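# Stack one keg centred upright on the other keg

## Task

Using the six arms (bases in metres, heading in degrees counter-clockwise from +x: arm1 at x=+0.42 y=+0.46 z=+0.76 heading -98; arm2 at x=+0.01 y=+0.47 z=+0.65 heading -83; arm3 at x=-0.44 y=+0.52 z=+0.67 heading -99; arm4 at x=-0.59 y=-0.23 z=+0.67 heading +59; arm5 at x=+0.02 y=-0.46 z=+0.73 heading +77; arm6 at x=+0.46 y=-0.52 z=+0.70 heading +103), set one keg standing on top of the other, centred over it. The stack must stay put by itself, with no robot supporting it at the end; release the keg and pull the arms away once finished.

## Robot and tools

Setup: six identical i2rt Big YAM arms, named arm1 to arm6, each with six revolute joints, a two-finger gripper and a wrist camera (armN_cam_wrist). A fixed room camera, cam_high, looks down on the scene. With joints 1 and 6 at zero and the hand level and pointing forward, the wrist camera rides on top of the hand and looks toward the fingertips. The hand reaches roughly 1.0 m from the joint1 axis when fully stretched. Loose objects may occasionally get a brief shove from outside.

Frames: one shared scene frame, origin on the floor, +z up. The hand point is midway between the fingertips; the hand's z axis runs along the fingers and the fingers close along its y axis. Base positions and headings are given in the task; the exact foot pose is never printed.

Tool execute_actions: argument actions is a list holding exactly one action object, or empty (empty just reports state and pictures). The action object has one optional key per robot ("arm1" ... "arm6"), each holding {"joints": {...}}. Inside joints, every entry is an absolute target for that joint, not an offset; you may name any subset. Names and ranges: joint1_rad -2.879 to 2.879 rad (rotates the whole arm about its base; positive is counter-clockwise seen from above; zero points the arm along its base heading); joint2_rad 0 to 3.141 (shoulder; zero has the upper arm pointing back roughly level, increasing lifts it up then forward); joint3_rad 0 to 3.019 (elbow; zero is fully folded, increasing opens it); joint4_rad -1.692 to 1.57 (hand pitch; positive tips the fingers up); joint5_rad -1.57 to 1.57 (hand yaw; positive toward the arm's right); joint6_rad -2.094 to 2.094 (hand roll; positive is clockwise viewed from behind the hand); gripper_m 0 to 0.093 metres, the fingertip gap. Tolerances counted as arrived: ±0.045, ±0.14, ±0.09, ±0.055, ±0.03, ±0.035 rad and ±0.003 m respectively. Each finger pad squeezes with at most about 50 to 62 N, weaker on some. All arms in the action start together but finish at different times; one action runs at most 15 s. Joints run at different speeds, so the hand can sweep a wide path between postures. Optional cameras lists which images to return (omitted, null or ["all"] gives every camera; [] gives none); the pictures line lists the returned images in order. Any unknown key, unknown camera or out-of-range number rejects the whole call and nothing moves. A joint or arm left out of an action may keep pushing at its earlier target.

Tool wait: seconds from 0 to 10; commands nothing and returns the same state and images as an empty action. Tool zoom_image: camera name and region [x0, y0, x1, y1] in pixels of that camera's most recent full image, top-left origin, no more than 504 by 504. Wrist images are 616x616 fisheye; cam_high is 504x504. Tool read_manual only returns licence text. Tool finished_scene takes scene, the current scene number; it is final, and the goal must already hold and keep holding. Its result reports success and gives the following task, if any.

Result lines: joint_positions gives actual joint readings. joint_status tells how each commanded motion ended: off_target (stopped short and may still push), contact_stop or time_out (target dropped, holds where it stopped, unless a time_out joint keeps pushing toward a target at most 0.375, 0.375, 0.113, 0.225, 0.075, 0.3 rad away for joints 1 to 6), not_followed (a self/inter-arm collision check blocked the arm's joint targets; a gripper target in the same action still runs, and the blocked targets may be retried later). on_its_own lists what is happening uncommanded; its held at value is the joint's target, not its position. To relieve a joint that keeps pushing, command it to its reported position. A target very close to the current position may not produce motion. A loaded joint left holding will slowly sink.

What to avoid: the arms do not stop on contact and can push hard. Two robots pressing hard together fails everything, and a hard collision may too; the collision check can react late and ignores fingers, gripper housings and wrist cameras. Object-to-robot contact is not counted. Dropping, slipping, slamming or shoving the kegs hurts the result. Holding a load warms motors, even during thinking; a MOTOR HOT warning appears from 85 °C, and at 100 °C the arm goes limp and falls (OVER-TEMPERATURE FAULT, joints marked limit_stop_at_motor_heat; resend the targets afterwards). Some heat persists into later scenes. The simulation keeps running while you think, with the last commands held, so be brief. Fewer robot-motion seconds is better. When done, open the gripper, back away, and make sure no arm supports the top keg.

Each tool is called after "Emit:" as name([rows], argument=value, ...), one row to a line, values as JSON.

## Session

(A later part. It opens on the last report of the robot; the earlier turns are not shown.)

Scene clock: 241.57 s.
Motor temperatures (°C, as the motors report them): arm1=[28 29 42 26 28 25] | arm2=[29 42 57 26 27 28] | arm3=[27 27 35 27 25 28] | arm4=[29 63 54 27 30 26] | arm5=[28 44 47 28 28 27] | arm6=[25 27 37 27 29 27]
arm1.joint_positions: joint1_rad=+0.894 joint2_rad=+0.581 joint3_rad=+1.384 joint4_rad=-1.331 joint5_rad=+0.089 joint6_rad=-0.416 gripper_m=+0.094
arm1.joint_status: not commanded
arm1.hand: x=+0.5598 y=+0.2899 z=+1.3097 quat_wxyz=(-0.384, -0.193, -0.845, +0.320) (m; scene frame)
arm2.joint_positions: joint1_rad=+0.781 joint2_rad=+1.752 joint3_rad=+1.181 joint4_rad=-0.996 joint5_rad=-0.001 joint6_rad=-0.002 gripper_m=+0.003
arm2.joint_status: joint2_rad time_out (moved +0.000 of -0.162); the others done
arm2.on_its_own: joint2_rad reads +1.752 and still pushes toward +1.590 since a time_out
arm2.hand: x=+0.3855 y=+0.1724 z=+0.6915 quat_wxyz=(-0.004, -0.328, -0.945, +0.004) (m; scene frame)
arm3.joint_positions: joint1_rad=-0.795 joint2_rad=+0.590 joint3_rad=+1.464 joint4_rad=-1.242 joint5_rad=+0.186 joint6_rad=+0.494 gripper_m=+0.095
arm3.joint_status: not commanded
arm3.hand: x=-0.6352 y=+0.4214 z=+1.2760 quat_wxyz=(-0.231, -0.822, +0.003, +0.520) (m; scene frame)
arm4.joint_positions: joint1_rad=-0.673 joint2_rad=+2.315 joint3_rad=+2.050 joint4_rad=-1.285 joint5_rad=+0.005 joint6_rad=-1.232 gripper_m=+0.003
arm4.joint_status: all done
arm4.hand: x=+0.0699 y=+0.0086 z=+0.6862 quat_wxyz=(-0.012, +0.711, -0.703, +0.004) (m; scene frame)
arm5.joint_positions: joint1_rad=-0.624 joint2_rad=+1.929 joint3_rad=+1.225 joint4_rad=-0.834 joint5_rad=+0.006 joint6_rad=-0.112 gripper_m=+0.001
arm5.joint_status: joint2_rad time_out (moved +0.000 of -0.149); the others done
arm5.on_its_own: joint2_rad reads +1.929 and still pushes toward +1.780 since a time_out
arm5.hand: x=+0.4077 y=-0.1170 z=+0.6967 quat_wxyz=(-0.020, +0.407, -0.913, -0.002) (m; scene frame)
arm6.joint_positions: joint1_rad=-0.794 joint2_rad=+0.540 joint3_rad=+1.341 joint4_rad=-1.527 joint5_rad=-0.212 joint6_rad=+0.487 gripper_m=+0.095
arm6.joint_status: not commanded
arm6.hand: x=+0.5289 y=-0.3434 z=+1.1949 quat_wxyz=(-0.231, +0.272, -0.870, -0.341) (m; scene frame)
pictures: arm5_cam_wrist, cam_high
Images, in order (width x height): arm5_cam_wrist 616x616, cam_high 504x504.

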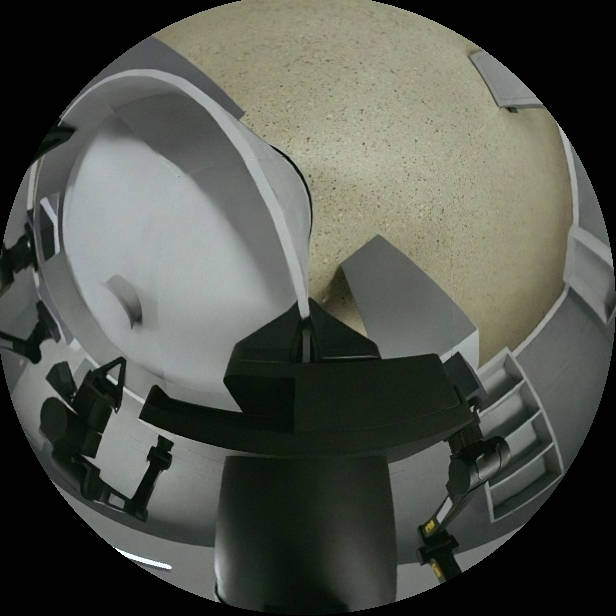

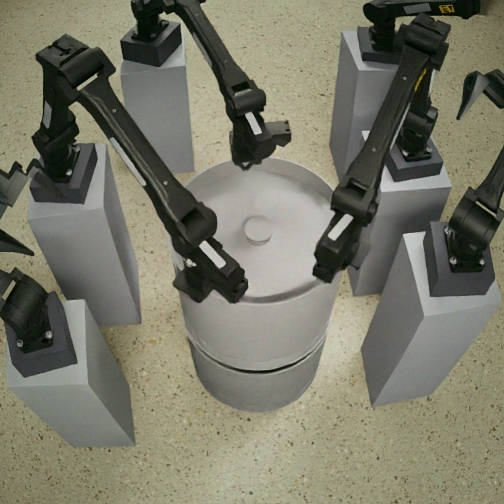

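Emit:
execute_actions([
  {"arm2":{"joints":{"joint3_rad":1.40,"joint4_rad":-1.03,"joint2_rad":1.57}},"arm5":{"joints":{"joint3_rad":1.395,"joint4_rad":-0.88,"joint2_rad":1.76}},"arm4":{"joints":{"joint2_rad":2.09,"joint3_rad":2.26,"joint4_rad":-1.31}}},
], cameras=["cam_high","arm5_cam_wrist","arm4_cam_wrist"])

Emit:
zoom_image(camera="cam_high", region=[160,270,360,420])

Scene clock: 248.13 s.
Motor temperatures (°C, as the motors report them): arm1=[28 29 42 26 28 25] | arm2=[29 42 60 26 27 28] | arm3=[27 27 36 27 25 28] | arm4=[29 63 57 27 30 26] | arm5=[28 44 48 28 27 27] | arm6=[25 27 37 27 29 27]
arm1.joint_positions: joint1_rad=+0.894 joint2_rad=+0.581 joint3_rad=+1.384 joint4_rad=-1.331 joint5_rad=+0.089 joint6_rad=-0.416 gripper_m=+0.094
arm1.joint_status: not commanded
arm1.hand: x=+0.5598 y=+0.2899 z=+1.3097 quat_wxyz=(-0.384, -0.193, -0.845, +0.320) (m; scene frame)
arm2.joint_positions: joint1_rad=+0.781 joint2_rad=+1.752 joint3_rad=+1.186 joint4_rad=-1.004 joint5_rad=+0.001 joint6_rad=-0.002 gripper_m=+0.003
arm2.joint_status: joint2_rad time_out (moved +0.000 of -0.182); joint3_rad time_out (moved +0.005 of +0.219); the others done
arm2.on_its_own: joint2_rad reads +1.752 and still pushes toward +1.570 since a time_out; joint3_rad reads +1.186 and still pushes toward +1.298 since a time_out (your +1.400 is given up)
arm2.hand: x=+0.3855 y=+0.1722 z=+0.6929 quat_wxyz=(-0.002, -0.328, -0.945, +0.004) (m; scene frame)
arm3.joint_positions: joint1_rad=-0.795 joint2_rad=+0.590 joint3_rad=+1.464 joint4_rad=-1.242 joint5_rad=+0.186 joint6_rad=+0.494 gripper_m=+0.095
arm3.joint_status: not commanded
arm3.hand: x=-0.6352 y=+0.4214 z=+1.2760 quat_wxyz=(-0.231, -0.822, +0.003, +0.520) (m; scene frame)
arm4.joint_positions: joint1_rad=-0.673 joint2_rad=+2.313 joint3_rad=+2.053 joint4_rad=-1.289 joint5_rad=+0.005 joint6_rad=-1.231 gripper_m=+0.003
arm4.joint_status: joint2_rad time_out (moved -0.003 of -0.225); joint3_rad time_out (moved +0.003 of +0.210); the others done
arm4.on_its_own: joint2_rad reads +2.313 and still pushes toward +2.090 since a time_out; joint3_rad reads +2.053 and still pushes toward +2.165 since a time_out (your +2.260 is given up)
arm4.hand: x=+0.0705 y=+0.0088 z=+0.6893 quat_wxyz=(-0.014, +0.710, -0.704, +0.004) (m; scene frame)
arm5.joint_positions: joint1_rad=-0.624 joint2_rad=+1.929 joint3_rad=+1.231 joint4_rad=-0.846 joint5_rad=+0.005 joint6_rad=-0.112 gripper_m=+0.001
arm5.joint_status: joint2_rad time_out (moved +0.000 of -0.169); joint3_rad time_out (moved +0.005 of +0.170); the others done
arm5.on_its_own: joint2_rad reads +1.929 and still pushes toward +1.760 since a time_out; joint3_rad reads +1.231 and still pushes toward +1.343 since a time_out
arm5.hand: x=+0.4074 y=-0.1170 z=+0.6982 quat_wxyz=(-0.017, +0.407, -0.913, -0.001) (m; scene frame)
arm6.joint_positions: joint1_rad=-0.794 joint2_rad=+0.540 joint3_rad=+1.341 joint4_rad=-1.527 joint5_rad=-0.212 joint6_rad=+0.487 gripper_m=+0.095
arm6.joint_status: not commanded
arm6.hand: x=+0.5289 y=-0.3434 z=+1.1949 quat_wxyz=(-0.231, +0.272, -0.870, -0.341) (m; scene frame)
pictures: arm4_cam_wrist, arm5_cam_wrist, cam_high
Images, in order (width x height): arm4_cam_wrist 616x616, arm5_cam_wrist 616x616, cam_high 504x504.

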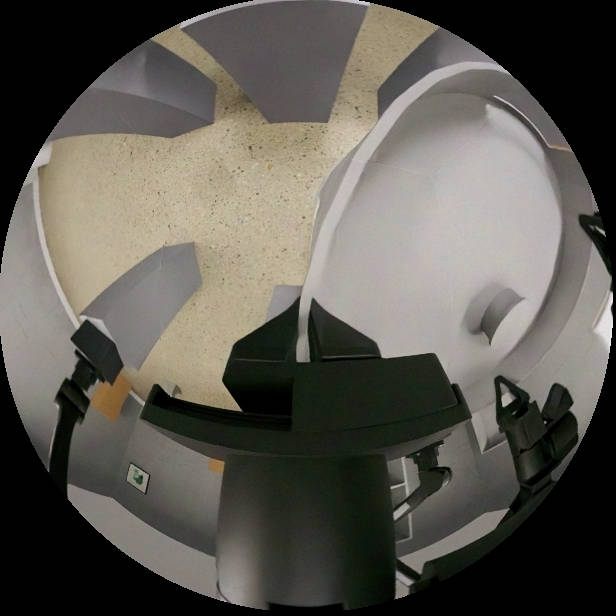

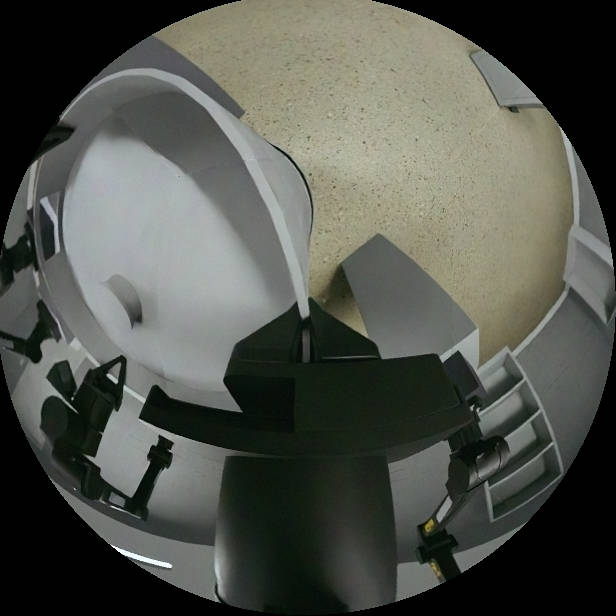

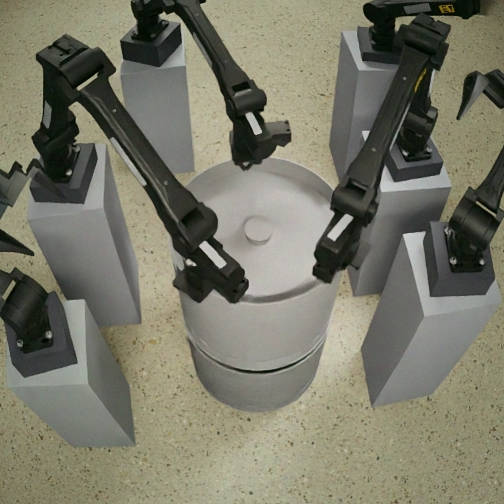

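Region (160, 270, 360, 420) of cam_high's 504x504 image, scaled by 2.520, with more detail than that image has; it fills the top 378 rows of this view, and the rest is white.

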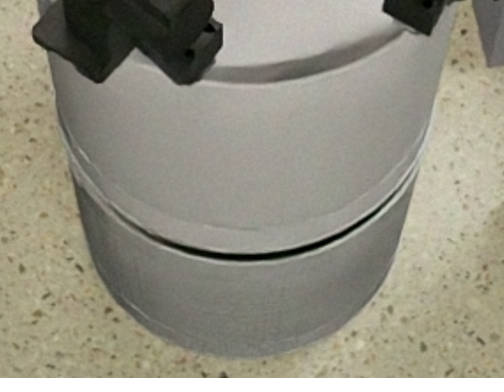

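Emit:
execute_actions([
  {"arm2":{"joints":{"joint3_rad":1.425,"joint4_rad":-1.035}},"arm5":{"joints":{"joint3_rad":1.42,"joint4_rad":-0.885}},"arm4":{"joints":{"joint3_rad":2.265}}},
], cameras=["cam_high","arm5_cam_wrist","arm4_cam_wrist"])

Emit:
zoom_image(camera="cam_high", region=[160,270,360,420])

Scene clock: 253.90 s.
Motor temperatures (°C, as the motors report them): arm1=[28 29 42 26 28 25] | arm2=[29 42 63 26 27 28] | arm3=[27 27 36 27 25 28] | arm4=[29 64 61 27 30 26] | arm5=[28 44 50 28 27 28] | arm6=[25 27 37 27 29 27]
arm1.joint_positions: joint1_rad=+0.894 joint2_rad=+0.581 joint3_rad=+1.384 joint4_rad=-1.331 joint5_rad=+0.089 joint6_rad=-0.416 gripper_m=+0.094
arm1.joint_status: not commanded
arm1.hand: x=+0.5598 y=+0.2899 z=+1.3097 quat_wxyz=(-0.384, -0.193, -0.845, +0.320) (m; scene frame)
arm2.joint_positions: joint1_rad=+0.781 joint2_rad=+1.752 joint3_rad=+1.195 joint4_rad=-1.015 joint5_rad=-0.006 joint6_rad=-0.002 gripper_m=+0.003
arm2.joint_status: joint3_rad time_out (moved +0.009 of +0.239); the others done
arm2.on_its_own: joint2_rad reads +1.752 and still pushes toward +1.570 since a time_out; joint3_rad reads +1.195 and still pushes toward +1.308 since a time_out (your +1.425 is given up)
arm2.hand: x=+0.3874 y=+0.1724 z=+0.6959 quat_wxyz=(-0.002, -0.327, -0.945, +0.000) (m; scene frame)
arm3.joint_positions: joint1_rad=-0.795 joint2_rad=+0.590 joint3_rad=+1.464 joint4_rad=-1.242 joint5_rad=+0.186 joint6_rad=+0.494 gripper_m=+0.095
arm3.joint_status: not commanded
arm3.hand: x=-0.6352 y=+0.4214 z=+1.2760 quat_wxyz=(-0.231, -0.822, +0.003, +0.520) (m; scene frame)
arm4.joint_positions: joint1_rad=-0.673 joint2_rad=+2.313 joint3_rad=+2.058 joint4_rad=-1.289 joint5_rad=+0.007 joint6_rad=-1.231 gripper_m=+0.003
arm4.joint_status: joint3_rad time_out (moved +0.006 of +0.212)
arm4.on_its_own: joint2_rad reads +2.313 and still pushes toward +2.090 since a time_out; joint3_rad reads +2.058 and still pushes toward +2.171 since a time_out (your +2.265 is given up)
arm4.hand: x=+0.0723 y=+0.0092 z=+0.6913 quat_wxyz=(-0.016, +0.710, -0.704, +0.006) (m; scene frame)
arm5.joint_positions: joint1_rad=-0.626 joint2_rad=+1.929 joint3_rad=+1.241 joint4_rad=-0.856 joint5_rad=+0.007 joint6_rad=-0.112 gripper_m=+0.001
arm5.joint_status: joint3_rad time_out (moved +0.010 of +0.189); the others done
arm5.on_its_own: joint2_rad reads +1.929 and still pushes toward +1.760 since a time_out; joint3_rad reads +1.241 and still pushes toward +1.353 since a time_out
arm5.hand: x=+0.4098 y=-0.1163 z=+0.7011 quat_wxyz=(-0.017, +0.407, -0.913, -0.001) (m; scene frame)
arm6.joint_positions: joint1_rad=-0.794 joint2_rad=+0.540 joint3_rad=+1.341 joint4_rad=-1.527 joint5_rad=-0.212 joint6_rad=+0.487 gripper_m=+0.095
arm6.joint_status: not commanded
arm6.hand: x=+0.5289 y=-0.3434 z=+1.1949 quat_wxyz=(-0.231, +0.272, -0.870, -0.341) (m; scene frame)
pictures: arm4_cam_wrist, arm5_cam_wrist, cam_high
Images, in order (width x height): arm4_cam_wrist 616x616, arm5_cam_wrist 616x616, cam_high 504x504.

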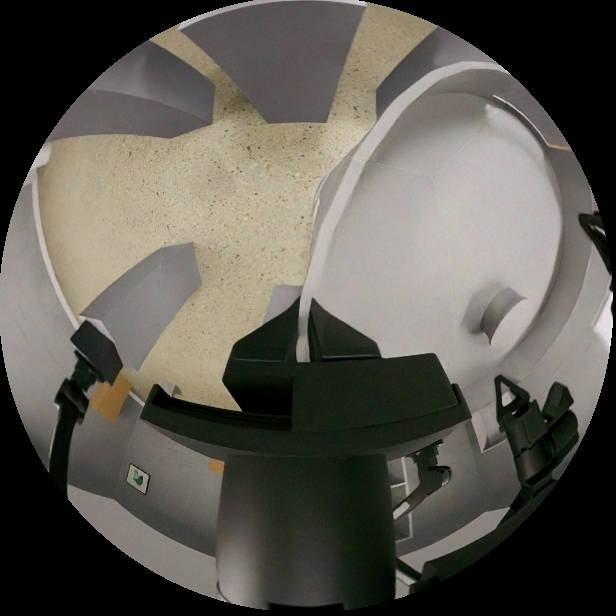

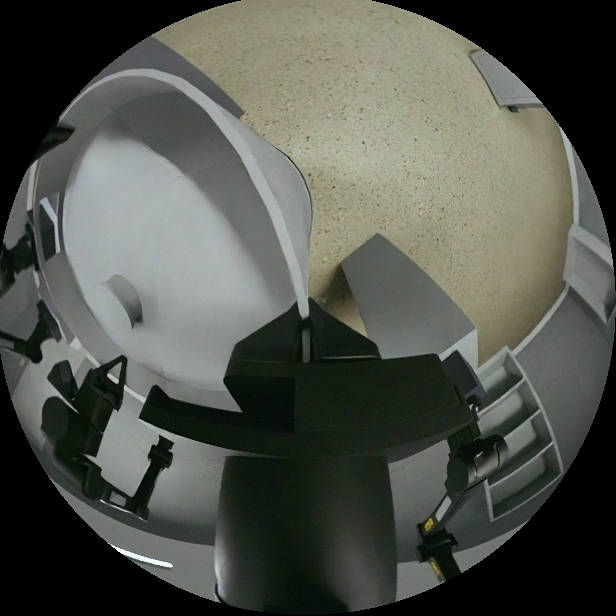

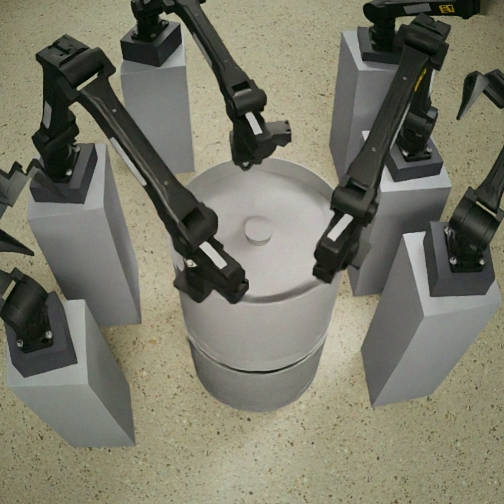

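Region (160, 270, 360, 420) of cam_high's 504x504 image, scaled by 2.520, with more detail than that image has; it fills the top 378 rows of this view, and the rest is white.

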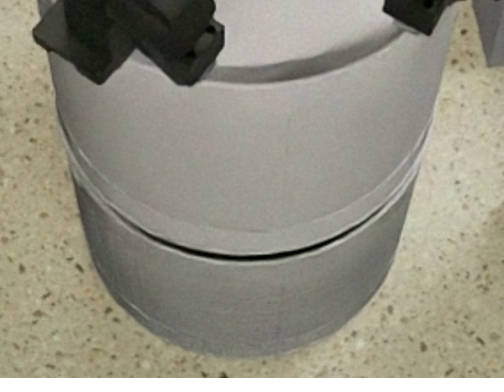

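Emit:
execute_actions([
  {"arm4":{"joints":{"joint3_rad":2.12,"joint4_rad":-1.29}}},
], cameras=["cam_high","arm5_cam_wrist","arm4_cam_wrist"])

Emit:
zoom_image(camera="cam_high", region=[160,270,360,420])

Scene clock: 257.33 s.
Motor temperatures (°C, as the motors report them): arm1=[28 29 42 26 28 25] | arm2=[29 42 64 26 27 28] | arm3=[27 27 36 27 25 28] | arm4=[29 65 61 27 30 26] | arm5=[28 44 51 28 27 28] | arm6=[25 27 37 27 29 27]
arm1.joint_positions: joint1_rad=+0.894 joint2_rad=+0.581 joint3_rad=+1.384 joint4_rad=-1.331 joint5_rad=+0.089 joint6_rad=-0.416 gripper_m=+0.094
arm1.joint_status: not commanded
arm1.hand: x=+0.5598 y=+0.2899 z=+1.3097 quat_wxyz=(-0.384, -0.193, -0.845, +0.320) (m; scene frame)
arm2.joint_positions: joint1_rad=+0.781 joint2_rad=+1.752 joint3_rad=+1.195 joint4_rad=-1.015 joint5_rad=-0.006 joint6_rad=-0.002 gripper_m=+0.003
arm2.joint_status: not commanded
arm2.on_its_own: joint2_rad reads +1.752 and still pushes toward +1.570 since a time_out; joint3_rad reads +1.195 and still pushes toward +1.308 since a time_out (your +1.425 is given up)
arm2.hand: x=+0.3874 y=+0.1724 z=+0.6959 quat_wxyz=(-0.002, -0.327, -0.945, +0.000) (m; scene frame)
arm3.joint_positions: joint1_rad=-0.795 joint2_rad=+0.590 joint3_rad=+1.464 joint4_rad=-1.242 joint5_rad=+0.186 joint6_rad=+0.494 gripper_m=+0.095
arm3.joint_status: not commanded
arm3.hand: x=-0.6352 y=+0.4214 z=+1.2760 quat_wxyz=(-0.231, -0.822, +0.003, +0.520) (m; scene frame)
arm4.joint_positions: joint1_rad=-0.673 joint2_rad=+2.310 joint3_rad=+2.049 joint4_rad=-1.278 joint5_rad=+0.007 joint6_rad=-1.231 gripper_m=+0.002
arm4.joint_status: all done
arm4.on_its_own: joint2_rad reads +2.310 and still pushes toward +2.090 since a time_out
arm4.hand: x=+0.0719 y=+0.0090 z=+0.6893 quat_wxyz=(-0.017, +0.710, -0.704, +0.007) (m; scene frame)
arm5.joint_positions: joint1_rad=-0.626 joint2_rad=+1.929 joint3_rad=+1.241 joint4_rad=-0.857 joint5_rad=+0.007 joint6_rad=-0.112 gripper_m=+0.001
arm5.joint_status: not commanded
arm5.on_its_own: joint2_rad reads +1.929 and still pushes toward +1.760 since a time_out; joint3_rad reads +1.241 and still pushes toward +1.353 since a time_out
arm5.hand: x=+0.4096 y=-0.1164 z=+0.7011 quat_wxyz=(-0.016, +0.407, -0.913, -0.001) (m; scene frame)
arm6.joint_positions: joint1_rad=-0.794 joint2_rad=+0.540 joint3_rad=+1.341 joint4_rad=-1.527 joint5_rad=-0.212 joint6_rad=+0.487 gripper_m=+0.095
arm6.joint_status: not commanded
arm6.hand: x=+0.5289 y=-0.3434 z=+1.1949 quat_wxyz=(-0.231, +0.272, -0.870, -0.341) (m; scene frame)
pictures: arm4_cam_wrist, arm5_cam_wrist, cam_high
Images, in order (width x height): arm4_cam_wrist 616x616, arm5_cam_wrist 616x616, cam_high 504x504.

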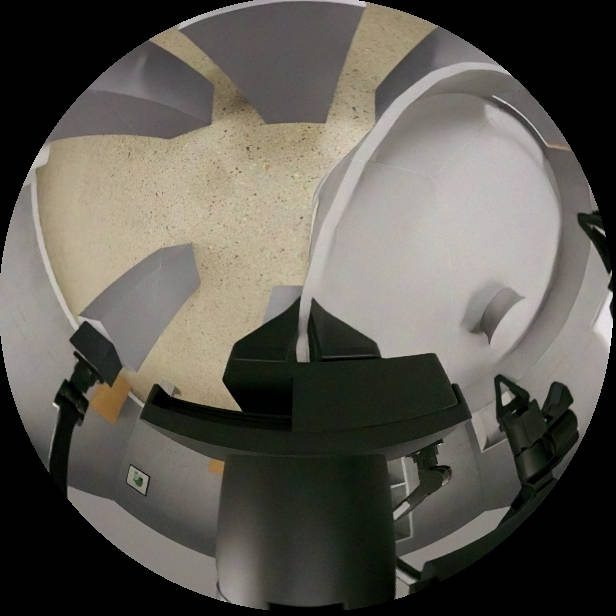

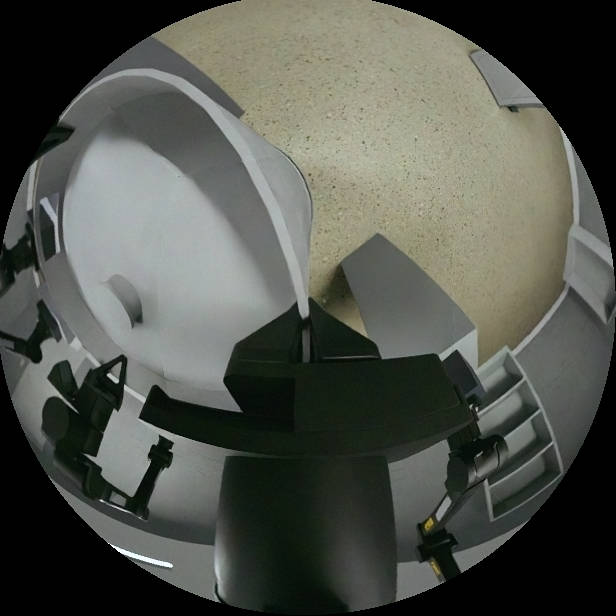

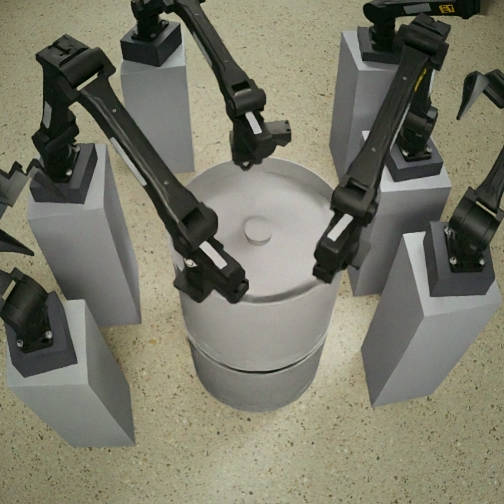

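Region (160, 270, 360, 420) of cam_high's 504x504 image, scaled by 2.520, with more detail than that image has; it fills the top 378 rows of this view, and the rest is white.

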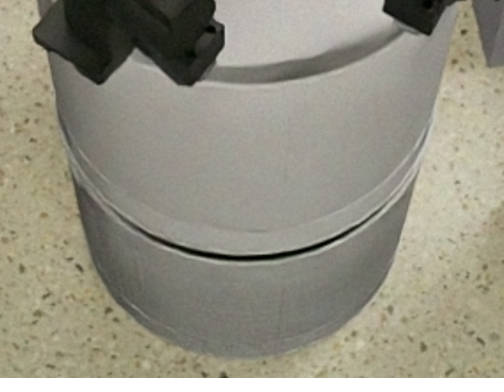

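Emit:
execute_actions([
  {"arm4":{"joints":{"joint2_rad":2.12,"joint3_rad":2.11}}},
], cameras=["cam_high"])

Emit:
zoom_image(camera="cam_high", region=[160,200,360,420])

Scene clock: 272.93 s.
Motor temperatures (°C, as the motors report them): arm1=[28 29 42 26 28 25] | arm2=[29 43 64 26 27 28] | arm3=[27 27 36 27 25 28] | arm4=[29 68 58 27 30 26] | arm5=[28 45 52 28 27 28] | arm6=[25 27 37 27 29 27]
arm1.joint_positions: joint1_rad=+0.894 joint2_rad=+0.581 joint3_rad=+1.384 joint4_rad=-1.331 joint5_rad=+0.089 joint6_rad=-0.416 gripper_m=+0.094
arm1.joint_status: not commanded
arm1.hand: x=+0.5598 y=+0.2899 z=+1.3097 quat_wxyz=(-0.384, -0.193, -0.845, +0.320) (m; scene frame)
arm2.joint_positions: joint1_rad=+0.781 joint2_rad=+1.752 joint3_rad=+1.195 joint4_rad=-1.015 joint5_rad=-0.006 joint6_rad=-0.002 gripper_m=+0.003
arm2.joint_status: not commanded
arm2.on_its_own: joint2_rad reads +1.752 and still pushes toward +1.570 since a time_out; joint3_rad reads +1.195 and still pushes toward +1.308 since a time_out (your +1.425 is given up)
arm2.hand: x=+0.3874 y=+0.1724 z=+0.6959 quat_wxyz=(-0.002, -0.327, -0.945, +0.000) (m; scene frame)
arm3.joint_positions: joint1_rad=-0.795 joint2_rad=+0.590 joint3_rad=+1.464 joint4_rad=-1.242 joint5_rad=+0.186 joint6_rad=+0.494 gripper_m=+0.095
arm3.joint_status: not commanded
arm3.hand: x=-0.6352 y=+0.4214 z=+1.2760 quat_wxyz=(-0.231, -0.822, +0.003, +0.520) (m; scene frame)
arm4.joint_positions: joint1_rad=-0.673 joint2_rad=+2.310 joint3_rad=+2.046 joint4_rad=-1.276 joint5_rad=+0.007 joint6_rad=-1.231 gripper_m=+0.002
arm4.joint_status: joint2_rad time_out (moved +0.000 of -0.190); the others done
arm4.on_its_own: joint2_rad reads +2.310 and still pushes toward +2.120 since a time_out
arm4.hand: x=+0.0716 y=+0.0089 z=+0.6885 quat_wxyz=(-0.017, +0.710, -0.704, +0.007) (m; scene frame)
arm5.joint_positions: joint1_rad=-0.626 joint2_rad=+1.929 joint3_rad=+1.241 joint4_rad=-0.857 joint5_rad=+0.007 joint6_rad=-0.112 gripper_m=+0.001
arm5.joint_status: not commanded
arm5.on_its_own: joint2_rad reads +1.929 and still pushes toward +1.760 since a time_out; joint3_rad reads +1.241 and still pushes toward +1.353 since a time_out
arm5.hand: x=+0.4096 y=-0.1164 z=+0.7011 quat_wxyz=(-0.016, +0.407, -0.913, -0.001) (m; scene frame)
arm6.joint_positions: joint1_rad=-0.794 joint2_rad=+0.540 joint3_rad=+1.341 joint4_rad=-1.527 joint5_rad=-0.212 joint6_rad=+0.487 gripper_m=+0.095
arm6.joint_status: not commanded
arm6.hand: x=+0.5289 y=-0.3434 z=+1.1949 quat_wxyz=(-0.231, +0.272, -0.870, -0.341) (m; scene frame)
pictures: cam_high
Images, in order (width x height): cam_high 504x504.

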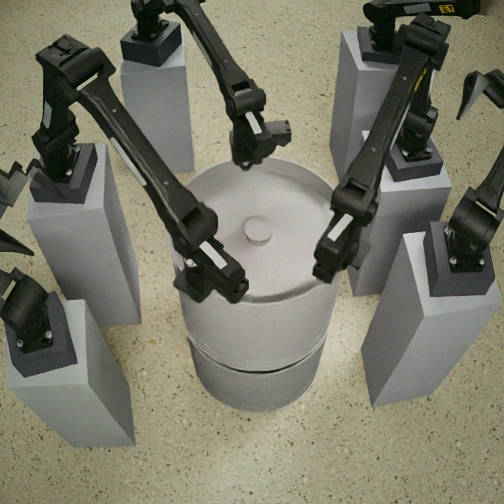

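Region (160, 200, 360, 420) of cam_high's 504x504 image, scaled by 2.291, with more detail than that image has; it fills the left 458 columns of this view, and the rest is white.

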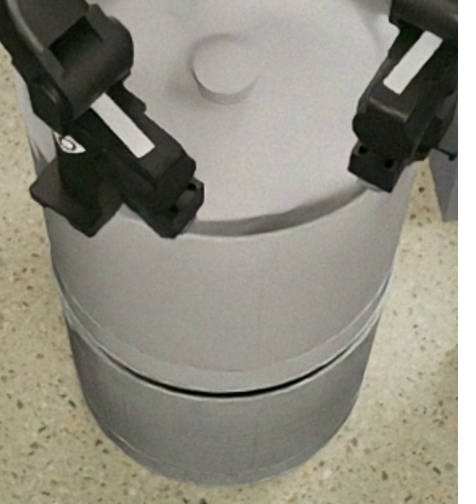

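Emit:
execute_actions([
  {"arm4":{"joints":{"joint2_rad":2.18,"joint4_rad":-1.275}}},
], cameras=["cam_high","arm4_cam_wrist"])

Emit:
zoom_image(camera="cam_high", region=[160,200,360,420])

Emit:
zoom_image(camera="arm4_cam_wrist", region=[250,100,420,270])

Scene clock: 277.93 s.
Motor temperatures (°C, as the motors report them): arm1=[28 29 42 26 28 25] | arm2=[29 43 64 26 26 28] | arm3=[27 27 36 27 25 28] | arm4=[29 68 57 27 30 26] | arm5=[28 45 53 28 27 28] | arm6=[25 27 37 27 29 27]
arm1.joint_positions: joint1_rad=+0.894 joint2_rad=+0.581 joint3_rad=+1.384 joint4_rad=-1.331 joint5_rad=+0.089 joint6_rad=-0.416 gripper_m=+0.094
arm1.joint_status: not commanded
arm1.hand: x=+0.5598 y=+0.2899 z=+1.3097 quat_wxyz=(-0.384, -0.193, -0.845, +0.320) (m; scene frame)
arm2.joint_positions: joint1_rad=+0.782 joint2_rad=+1.752 joint3_rad=+1.195 joint4_rad=-1.015 joint5_rad=-0.006 joint6_rad=-0.002 gripper_m=+0.003
arm2.joint_status: not commanded
arm2.on_its_own: joint2_rad reads +1.752 and still pushes toward +1.570 since a time_out; joint3_rad reads +1.195 and still pushes toward +1.308 since a time_out (your +1.425 is given up)
arm2.hand: x=+0.3875 y=+0.1725 z=+0.6959 quat_wxyz=(-0.002, -0.327, -0.945, +0.000) (m; scene frame)
arm3.joint_positions: joint1_rad=-0.795 joint2_rad=+0.590 joint3_rad=+1.464 joint4_rad=-1.242 joint5_rad=+0.186 joint6_rad=+0.494 gripper_m=+0.095
arm3.joint_status: not commanded
arm3.hand: x=-0.6352 y=+0.4214 z=+1.2760 quat_wxyz=(-0.231, -0.822, +0.003, +0.520) (m; scene frame)
arm4.joint_positions: joint1_rad=-0.673 joint2_rad=+2.310 joint3_rad=+2.045 joint4_rad=-1.274 joint5_rad=+0.007 joint6_rad=-1.231 gripper_m=+0.002
arm4.joint_status: all done
arm4.hand: x=+0.0718 y=+0.0090 z=+0.6881 quat_wxyz=(-0.018, +0.710, -0.704, +0.007) (m; scene frame)
arm5.joint_positions: joint1_rad=-0.626 joint2_rad=+1.929 joint3_rad=+1.241 joint4_rad=-0.857 joint5_rad=+0.007 joint6_rad=-0.112 gripper_m=+0.001
arm5.joint_status: not commanded
arm5.on_its_own: joint2_rad reads +1.929 and still pushes toward +1.760 since a time_out; joint3_rad reads +1.241 and still pushes toward +1.353 since a time_out
arm5.hand: x=+0.4096 y=-0.1164 z=+0.7011 quat_wxyz=(-0.016, +0.407, -0.913, -0.001) (m; scene frame)
arm6.joint_positions: joint1_rad=-0.794 joint2_rad=+0.540 joint3_rad=+1.341 joint4_rad=-1.527 joint5_rad=-0.212 joint6_rad=+0.487 gripper_m=+0.095
arm6.joint_status: not commanded
arm6.hand: x=+0.5289 y=-0.3434 z=+1.1949 quat_wxyz=(-0.231, +0.272, -0.870, -0.341) (m; scene frame)
pictures: arm4_cam_wrist, cam_high
Images, in order (width x height): arm4_cam_wrist 616x616, cam_high 504x504.

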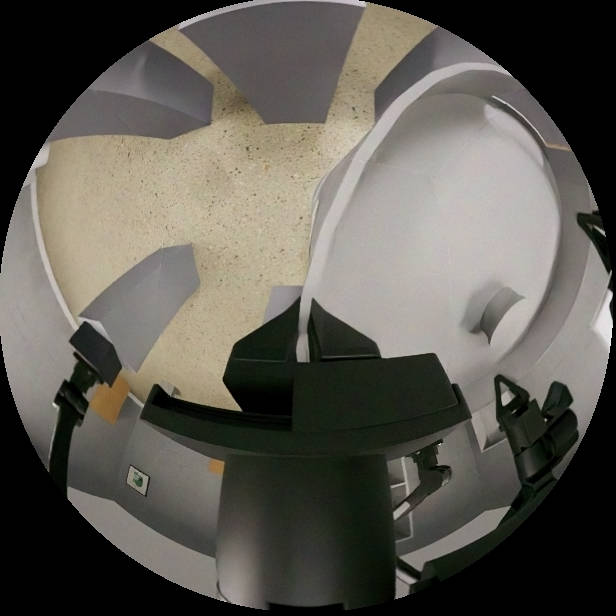

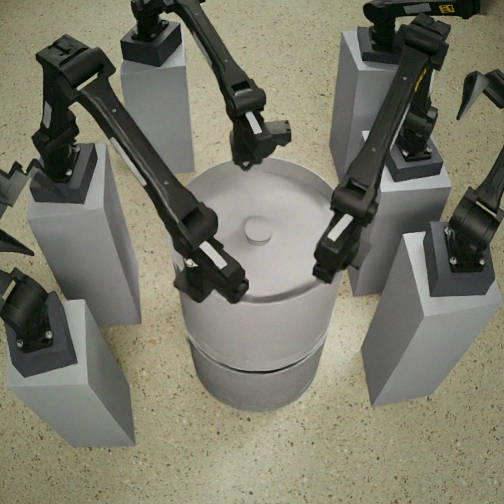

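Region (160, 200, 360, 420) of cam_high's 504x504 image, scaled by 2.291, with more detail than that image has; it fills the left 458 columns of this view, and the rest is white.

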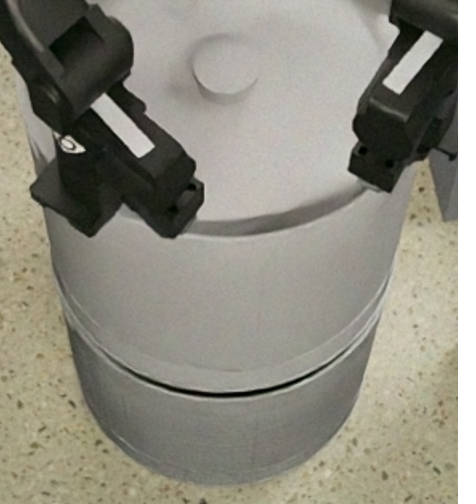

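Region (250, 100, 420, 270) of arm4_cam_wrist's 616x616 image, scaled by 2.965, with more detail than that image has.

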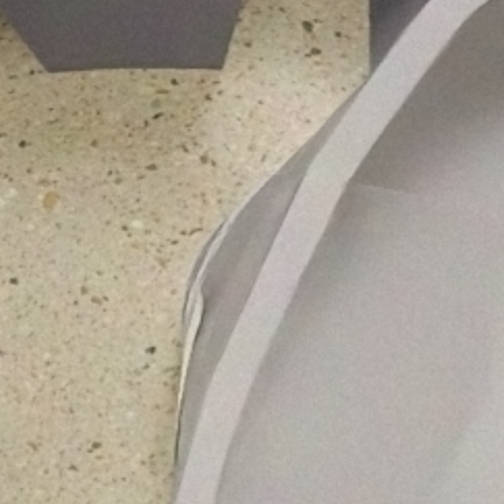

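Emit:
execute_actions([
  {"arm2":{"joints":{"joint2_rad":1.63,"joint4_rad":-1.02}},"arm5":{"joints":{"joint2_rad":1.82,"joint4_rad":-0.87}}},
], cameras=["cam_high"])

Emit:
zoom_image(camera="cam_high", region=[160,200,360,420])

Scene clock: 281.23 s.
Motor temperatures (°C, as the motors report them): arm1=[28 29 42 26 28 25] | arm2=[29 43 64 26 26 28] | arm3=[27 27 36 27 25 28] | arm4=[29 67 57 27 30 26] | arm5=[28 45 53 28 27 28] | arm6=[25 27 37 27 29 27]
arm1.joint_positions: joint1_rad=+0.894 joint2_rad=+0.581 joint3_rad=+1.384 joint4_rad=-1.331 joint5_rad=+0.089 joint6_rad=-0.416 gripper_m=+0.094
arm1.joint_status: not commanded
arm1.hand: x=+0.5598 y=+0.2899 z=+1.3097 quat_wxyz=(-0.384, -0.193, -0.845, +0.320) (m; scene frame)
arm2.joint_positions: joint1_rad=+0.784 joint2_rad=+1.758 joint3_rad=+1.195 joint4_rad=-1.015 joint5_rad=-0.006 joint6_rad=-0.002 gripper_m=+0.003
arm2.joint_status: all done
arm2.on_its_own: joint3_rad reads +1.195 and still pushes toward +1.308 since a time_out (your +1.425 is given up)
arm2.hand: x=+0.3876 y=+0.1736 z=+0.6929 quat_wxyz=(+0.001, -0.326, -0.945, -0.001) (m; scene frame)
arm3.joint_positions: joint1_rad=-0.795 joint2_rad=+0.590 joint3_rad=+1.464 joint4_rad=-1.242 joint5_rad=+0.186 joint6_rad=+0.494 gripper_m=+0.095
arm3.joint_status: not commanded
arm3.hand: x=-0.6352 y=+0.4214 z=+1.2760 quat_wxyz=(-0.231, -0.822, +0.003, +0.520) (m; scene frame)
arm4.joint_positions: joint1_rad=-0.673 joint2_rad=+2.310 joint3_rad=+2.045 joint4_rad=-1.269 joint5_rad=+0.008 joint6_rad=-1.231 gripper_m=+0.002
arm4.joint_status: not commanded
arm4.hand: x=+0.0728 y=+0.0092 z=+0.6881 quat_wxyz=(-0.019, +0.710, -0.704, +0.008) (m; scene frame)
arm5.joint_positions: joint1_rad=-0.626 joint2_rad=+1.934 joint3_rad=+1.241 joint4_rad=-0.852 joint5_rad=+0.007 joint6_rad=-0.112 gripper_m=+0.001
arm5.joint_status: all done
arm5.on_its_own: joint3_rad reads +1.241 and still pushes toward +1.353 since a time_out
arm5.hand: x=+0.4101 y=-0.1163 z=+0.6989 quat_wxyz=(-0.016, +0.406, -0.914, +0.000) (m; scene frame)
arm6.joint_positions: joint1_rad=-0.794 joint2_rad=+0.540 joint3_rad=+1.341 joint4_rad=-1.527 joint5_rad=-0.212 joint6_rad=+0.487 gripper_m=+0.095
arm6.joint_status: not commanded
arm6.hand: x=+0.5289 y=-0.3434 z=+1.1949 quat_wxyz=(-0.231, +0.272, -0.870, -0.341) (m; scene frame)
pictures: cam_high
Images, in order (width x height): cam_high 504x504.

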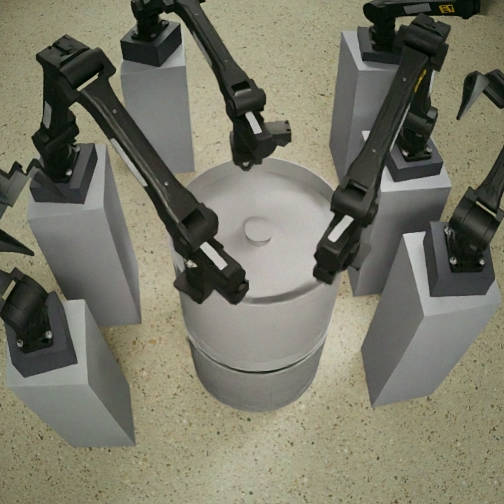

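Region (160, 200, 360, 420) of cam_high's 504x504 image, scaled by 2.291, with more detail than that image has; it fills the left 458 columns of this view, and the rest is white.

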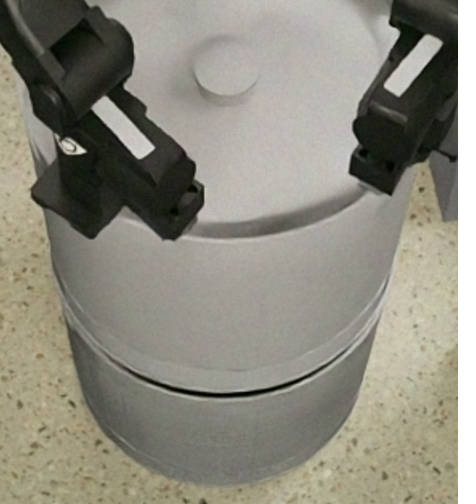

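Emit:
execute_actions([
  {"arm2":{"joints":{"joint1_rad":0.795,"joint2_rad":1.59,"joint3_rad":1.43,"joint4_rad":-1.02}},"arm5":{"joints":{"joint1_rad":-0.64,"joint2_rad":1.78,"joint3_rad":1.43,"joint4_rad":-0.87}},"arm4":{"joints":{"joint2_rad":2.11,"joint3_rad":2.265}}},
], cameras=["cam_high"])

Emit:
zoom_image(camera="cam_high", region=[160,200,360,420])

Scene clock: 288.47 s.
Motor temperatures (°C, as the motors report them): arm1=[28 29 42 26 28 25] | arm2=[29 43 67 26 26 28] | arm3=[27 27 36 27 25 28] | arm4=[29 67 60 27 30 26] | arm5=[28 45 54 28 27 28] | arm6=[25 27 37 27 29 27]
arm1.joint_positions: joint1_rad=+0.894 joint2_rad=+0.581 joint3_rad=+1.384 joint4_rad=-1.331 joint5_rad=+0.089 joint6_rad=-0.416 gripper_m=+0.094
arm1.joint_status: not commanded
arm1.hand: x=+0.5598 y=+0.2899 z=+1.3097 quat_wxyz=(-0.384, -0.193, -0.845, +0.320) (m; scene frame)
arm2.joint_positions: joint1_rad=+0.786 joint2_rad=+1.759 joint3_rad=+1.201 joint4_rad=-1.015 joint5_rad=-0.001 joint6_rad=+0.001 gripper_m=+0.003
arm2.joint_status: joint2_rad time_out (moved +0.001 of -0.168); joint3_rad time_out (moved +0.006 of +0.235); the others done
arm2.on_its_own: joint2_rad reads +1.759 and still pushes toward +1.590 since a time_out; joint3_rad reads +1.201 and still pushes toward +1.313 since a time_out (your +1.430 is given up)
arm2.hand: x=+0.3899 y=+0.1725 z=+0.6944 quat_wxyz=(+0.000, -0.326, -0.945, +0.002) (m; scene frame)
arm3.joint_positions: joint1_rad=-0.795 joint2_rad=+0.590 joint3_rad=+1.464 joint4_rad=-1.242 joint5_rad=+0.186 joint6_rad=+0.494 gripper_m=+0.095
arm3.joint_status: not commanded
arm3.hand: x=-0.6352 y=+0.4214 z=+1.2760 quat_wxyz=(-0.231, -0.822, +0.003, +0.520) (m; scene frame)
arm4.joint_positions: joint1_rad=-0.673 joint2_rad=+2.310 joint3_rad=+2.051 joint4_rad=-1.269 joint5_rad=+0.009 joint6_rad=-1.231 gripper_m=+0.002
arm4.joint_status: joint2_rad time_out (moved -0.001 of -0.200); joint3_rad time_out (moved +0.006 of +0.220)
arm4.on_its_own: joint2_rad reads +2.310 and still pushes toward +2.110 since a time_out; joint3_rad reads +2.051 and still pushes toward +2.164 since a time_out (your +2.265 is given up)
arm4.hand: x=+0.0749 y=+0.0098 z=+0.6910 quat_wxyz=(-0.022, +0.710, -0.704, +0.010) (m; scene frame)
arm5.joint_positions: joint1_rad=-0.629 joint2_rad=+1.934 joint3_rad=+1.244 joint4_rad=-0.854 joint5_rad=+0.006 joint6_rad=-0.112 gripper_m=+0.001
arm5.joint_status: joint2_rad time_out (moved +0.000 of -0.154); joint3_rad time_out (moved +0.004 of +0.189); the others done
arm5.on_its_own: joint2_rad reads +1.934 and still pushes toward +1.780 since a time_out; joint3_rad reads +1.244 and still pushes toward +1.357 since a time_out
arm5.hand: x=+0.4121 y=-0.1164 z=+0.7000 quat_wxyz=(-0.017, +0.405, -0.914, -0.001) (m; scene frame)
arm6.joint_positions: joint1_rad=-0.794 joint2_rad=+0.540 joint3_rad=+1.341 joint4_rad=-1.527 joint5_rad=-0.212 joint6_rad=+0.487 gripper_m=+0.095
arm6.joint_status: not commanded
arm6.hand: x=+0.5289 y=-0.3434 z=+1.1949 quat_wxyz=(-0.231, +0.272, -0.870, -0.341) (m; scene frame)
pictures: cam_high
Images, in order (width x height): cam_high 504x504.

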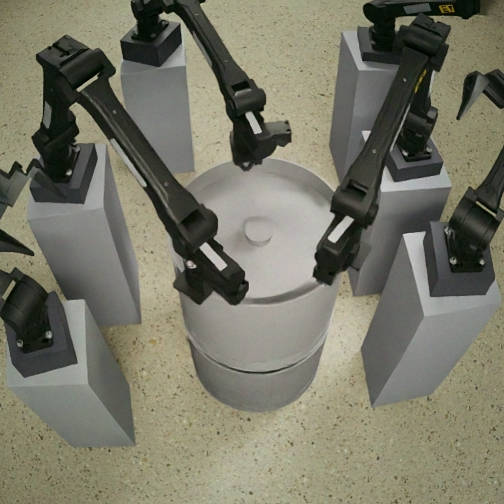

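Region (160, 200, 360, 420) of cam_high's 504x504 image, scaled by 2.291, with more detail than that image has; it fills the left 458 columns of this view, and the rest is white.

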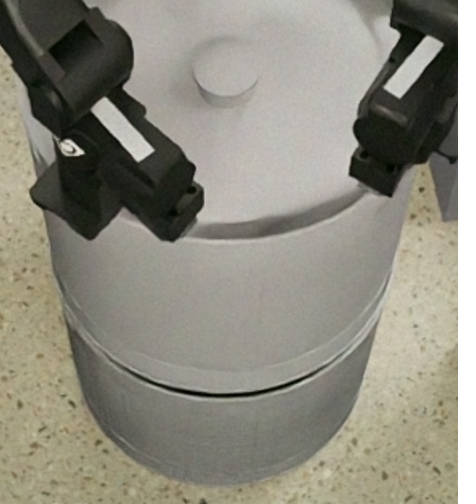

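Top moved +2 mm; now lower arm4 via q2 to swing the bottom forward.

Emit:
execute_actions([
  {"arm4":{"joints":{"joint2_rad":2.175,"joint4_rad":-1.265}}},
], cameras=["cam_high"])

Emit:
zoom_image(camera="cam_high", region=[160,200,360,420])

Scene clock: 291.17 s.
Motor temperatures (°C, as the motors report them): arm1=[28 29 42 26 28 25] | arm2=[29 43 67 26 26 28] | arm3=[27 27 36 27 25 28] | arm4=[29 67 60 27 30 26] | arm5=[28 45 54 28 27 28] | arm6=[25 27 37 27 29 27]
arm1.joint_positions: joint1_rad=+0.894 joint2_rad=+0.581 joint3_rad=+1.384 joint4_rad=-1.331 joint5_rad=+0.089 joint6_rad=-0.416 gripper_m=+0.094
arm1.joint_status: not commanded
arm1.hand: x=+0.5598 y=+0.2899 z=+1.3097 quat_wxyz=(-0.384, -0.193, -0.845, +0.320) (m; scene frame)
arm2.joint_positions: joint1_rad=+0.786 joint2_rad=+1.759 joint3_rad=+1.201 joint4_rad=-1.015 joint5_rad=-0.001 joint6_rad=+0.001 gripper_m=+0.003
arm2.joint_status: not commanded
arm2.on_its_own: joint2_rad reads +1.759 and still pushes toward +1.590 since a time_out; joint3_rad reads +1.201 and still pushes toward +1.313 since a time_out (your +1.430 is given up)
arm2.hand: x=+0.3899 y=+0.1725 z=+0.6944 quat_wxyz=(+0.000, -0.326, -0.945, +0.002) (m; scene frame)
arm3.joint_positions: joint1_rad=-0.795 joint2_rad=+0.590 joint3_rad=+1.464 joint4_rad=-1.242 joint5_rad=+0.186 joint6_rad=+0.494 gripper_m=+0.095
arm3.joint_status: not commanded
arm3.hand: x=-0.6352 y=+0.4214 z=+1.2760 quat_wxyz=(-0.231, -0.822, +0.003, +0.520) (m; scene frame)
arm4.joint_positions: joint1_rad=-0.673 joint2_rad=+2.311 joint3_rad=+2.051 joint4_rad=-1.269 joint5_rad=+0.009 joint6_rad=-1.231 gripper_m=+0.002
arm4.joint_status: all done
arm4.on_its_own: joint3_rad reads +2.051 and still pushes toward +2.164 since a time_out (your +2.265 is given up)
arm4.hand: x=+0.0747 y=+0.0097 z=+0.6897 quat_wxyz=(-0.021, +0.710, -0.704, +0.010) (m; scene frame)
arm5.joint_positions: joint1_rad=-0.629 joint2_rad=+1.934 joint3_rad=+1.244 joint4_rad=-0.854 joint5_rad=+0.006 joint6_rad=-0.112 gripper_m=+0.001
arm5.joint_status: not commanded
arm5.on_its_own: joint2_rad reads +1.934 and still pushes toward +1.780 since a time_out; joint3_rad reads +1.244 and still pushes toward +1.357 since a time_out
arm5.hand: x=+0.4121 y=-0.1164 z=+0.7000 quat_wxyz=(-0.017, +0.405, -0.914, -0.001) (m; scene frame)
arm6.joint_positions: joint1_rad=-0.794 joint2_rad=+0.540 joint3_rad=+1.341 joint4_rad=-1.527 joint5_rad=-0.212 joint6_rad=+0.487 gripper_m=+0.095
arm6.joint_status: not commanded
arm6.hand: x=+0.5289 y=-0.3434 z=+1.1949 quat_wxyz=(-0.231, +0.272, -0.870, -0.341) (m; scene frame)
pictures: cam_high
Images, in order (width x height): cam_high 504x504.

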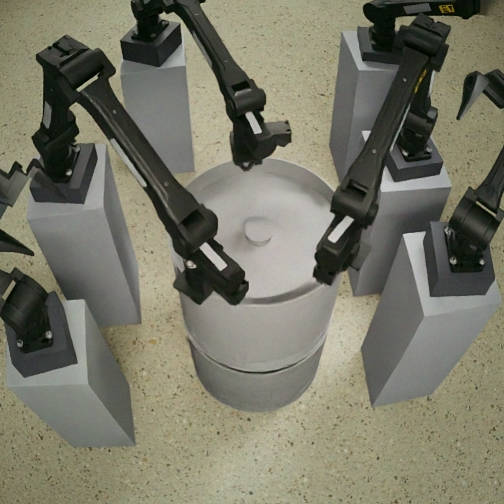

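Region (160, 200, 360, 420) of cam_high's 504x504 image, scaled by 2.291, with more detail than that image has; it fills the left 458 columns of this view, and the rest is white.

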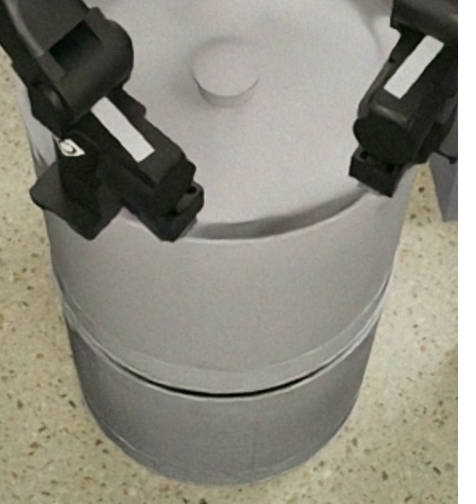

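Emit:
execute_actions([
  {"arm2":{"joints":{"joint2_rad":1.56,"joint3_rad":1.455}},"arm5":{"joints":{"joint2_rad":1.755,"joint3_rad":1.455}},"arm4":{"joints":{"joint2_rad":2.09,"joint3_rad":2.275}}},
], cameras=["cam_high"])

Emit:
zoom_image(camera="cam_high", region=[160,200,360,420])

Scene clock: 296.27 s.
Motor temperatures (°C, as the motors report them): arm1=[28 29 42 26 28 25] | arm2=[29 43 70 26 26 28] | arm3=[27 27 36 27 25 28] | arm4=[29 67 64 27 30 26] | arm5=[28 45 56 28 27 28] | arm6=[25 27 37 27 29 27]
arm1.joint_positions: joint1_rad=+0.894 joint2_rad=+0.581 joint3_rad=+1.384 joint4_rad=-1.331 joint5_rad=+0.089 joint6_rad=-0.416 gripper_m=+0.094
arm1.joint_status: not commanded
arm1.hand: x=+0.5598 y=+0.2899 z=+1.3097 quat_wxyz=(-0.384, -0.193, -0.845, +0.320) (m; scene frame)
arm2.joint_positions: joint1_rad=+0.786 joint2_rad=+1.759 joint3_rad=+1.202 joint4_rad=-1.015 joint5_rad=-0.001 joint6_rad=+0.001 gripper_m=+0.003
arm2.joint_status: joint2_rad time_out (moved +0.000 of -0.199); joint3_rad time_out (moved +0.001 of +0.254)
arm2.on_its_own: joint2_rad reads +1.759 and still pushes toward +1.560 since a time_out; joint3_rad reads +1.202 and still pushes toward +1.315 since a time_out (your +1.455 is given up)
arm2.hand: x=+0.3903 y=+0.1722 z=+0.6948 quat_wxyz=(-0.001, -0.326, -0.945, +0.002) (m; scene frame)
arm3.joint_positions: joint1_rad=-0.795 joint2_rad=+0.590 joint3_rad=+1.464 joint4_rad=-1.242 joint5_rad=+0.186 joint6_rad=+0.494 gripper_m=+0.095
arm3.joint_status: not commanded
arm3.hand: x=-0.6352 y=+0.4214 z=+1.2760 quat_wxyz=(-0.231, -0.822, +0.003, +0.520) (m; scene frame)
arm4.joint_positions: joint1_rad=-0.673 joint2_rad=+2.311 joint3_rad=+2.053 joint4_rad=-1.271 joint5_rad=+0.009 joint6_rad=-1.231 gripper_m=+0.002
arm4.joint_status: joint2_rad time_out (moved -0.001 of -0.221); joint3_rad time_out (moved +0.002 of +0.224)
arm4.on_its_own: joint2_rad reads +2.311 and still pushes toward +2.090 since a time_out; joint3_rad reads +2.053 and still pushes toward +2.166 since a time_out (your +2.275 is given up)
arm4.hand: x=+0.0751 y=+0.0099 z=+0.6909 quat_wxyz=(-0.022, +0.710, -0.704, +0.010) (m; scene frame)
arm5.joint_positions: joint1_rad=-0.629 joint2_rad=+1.934 joint3_rad=+1.247 joint4_rad=-0.855 joint5_rad=+0.006 joint6_rad=-0.113 gripper_m=+0.001
arm5.joint_status: joint2_rad time_out (moved +0.000 of -0.179); joint3_rad time_out (moved +0.002 of +0.211)
arm5.on_its_own: joint2_rad reads +1.934 and still pushes toward +1.755 since a time_out; joint3_rad reads +1.247 and still pushes toward +1.359 since a time_out (your +1.455 is given up)
arm5.hand: x=+0.4128 y=-0.1158 z=+0.7007 quat_wxyz=(-0.018, +0.406, -0.914, -0.001) (m; scene frame)
arm6.joint_positions: joint1_rad=-0.794 joint2_rad=+0.540 joint3_rad=+1.341 joint4_rad=-1.527 joint5_rad=-0.212 joint6_rad=+0.487 gripper_m=+0.095
arm6.joint_status: not commanded
arm6.hand: x=+0.5289 y=-0.3434 z=+1.1949 quat_wxyz=(-0.231, +0.272, -0.870, -0.341) (m; scene frame)
pictures: cam_high
Images, in order (width x height): cam_high 504x504.

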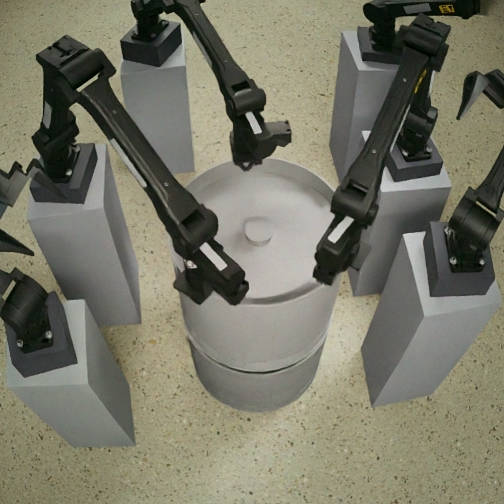

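Region (160, 200, 360, 420) of cam_high's 504x504 image, scaled by 2.291, with more detail than that image has; it fills the left 458 columns of this view, and the rest is white.

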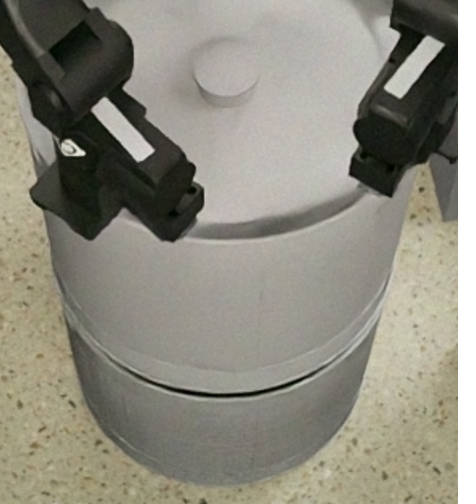

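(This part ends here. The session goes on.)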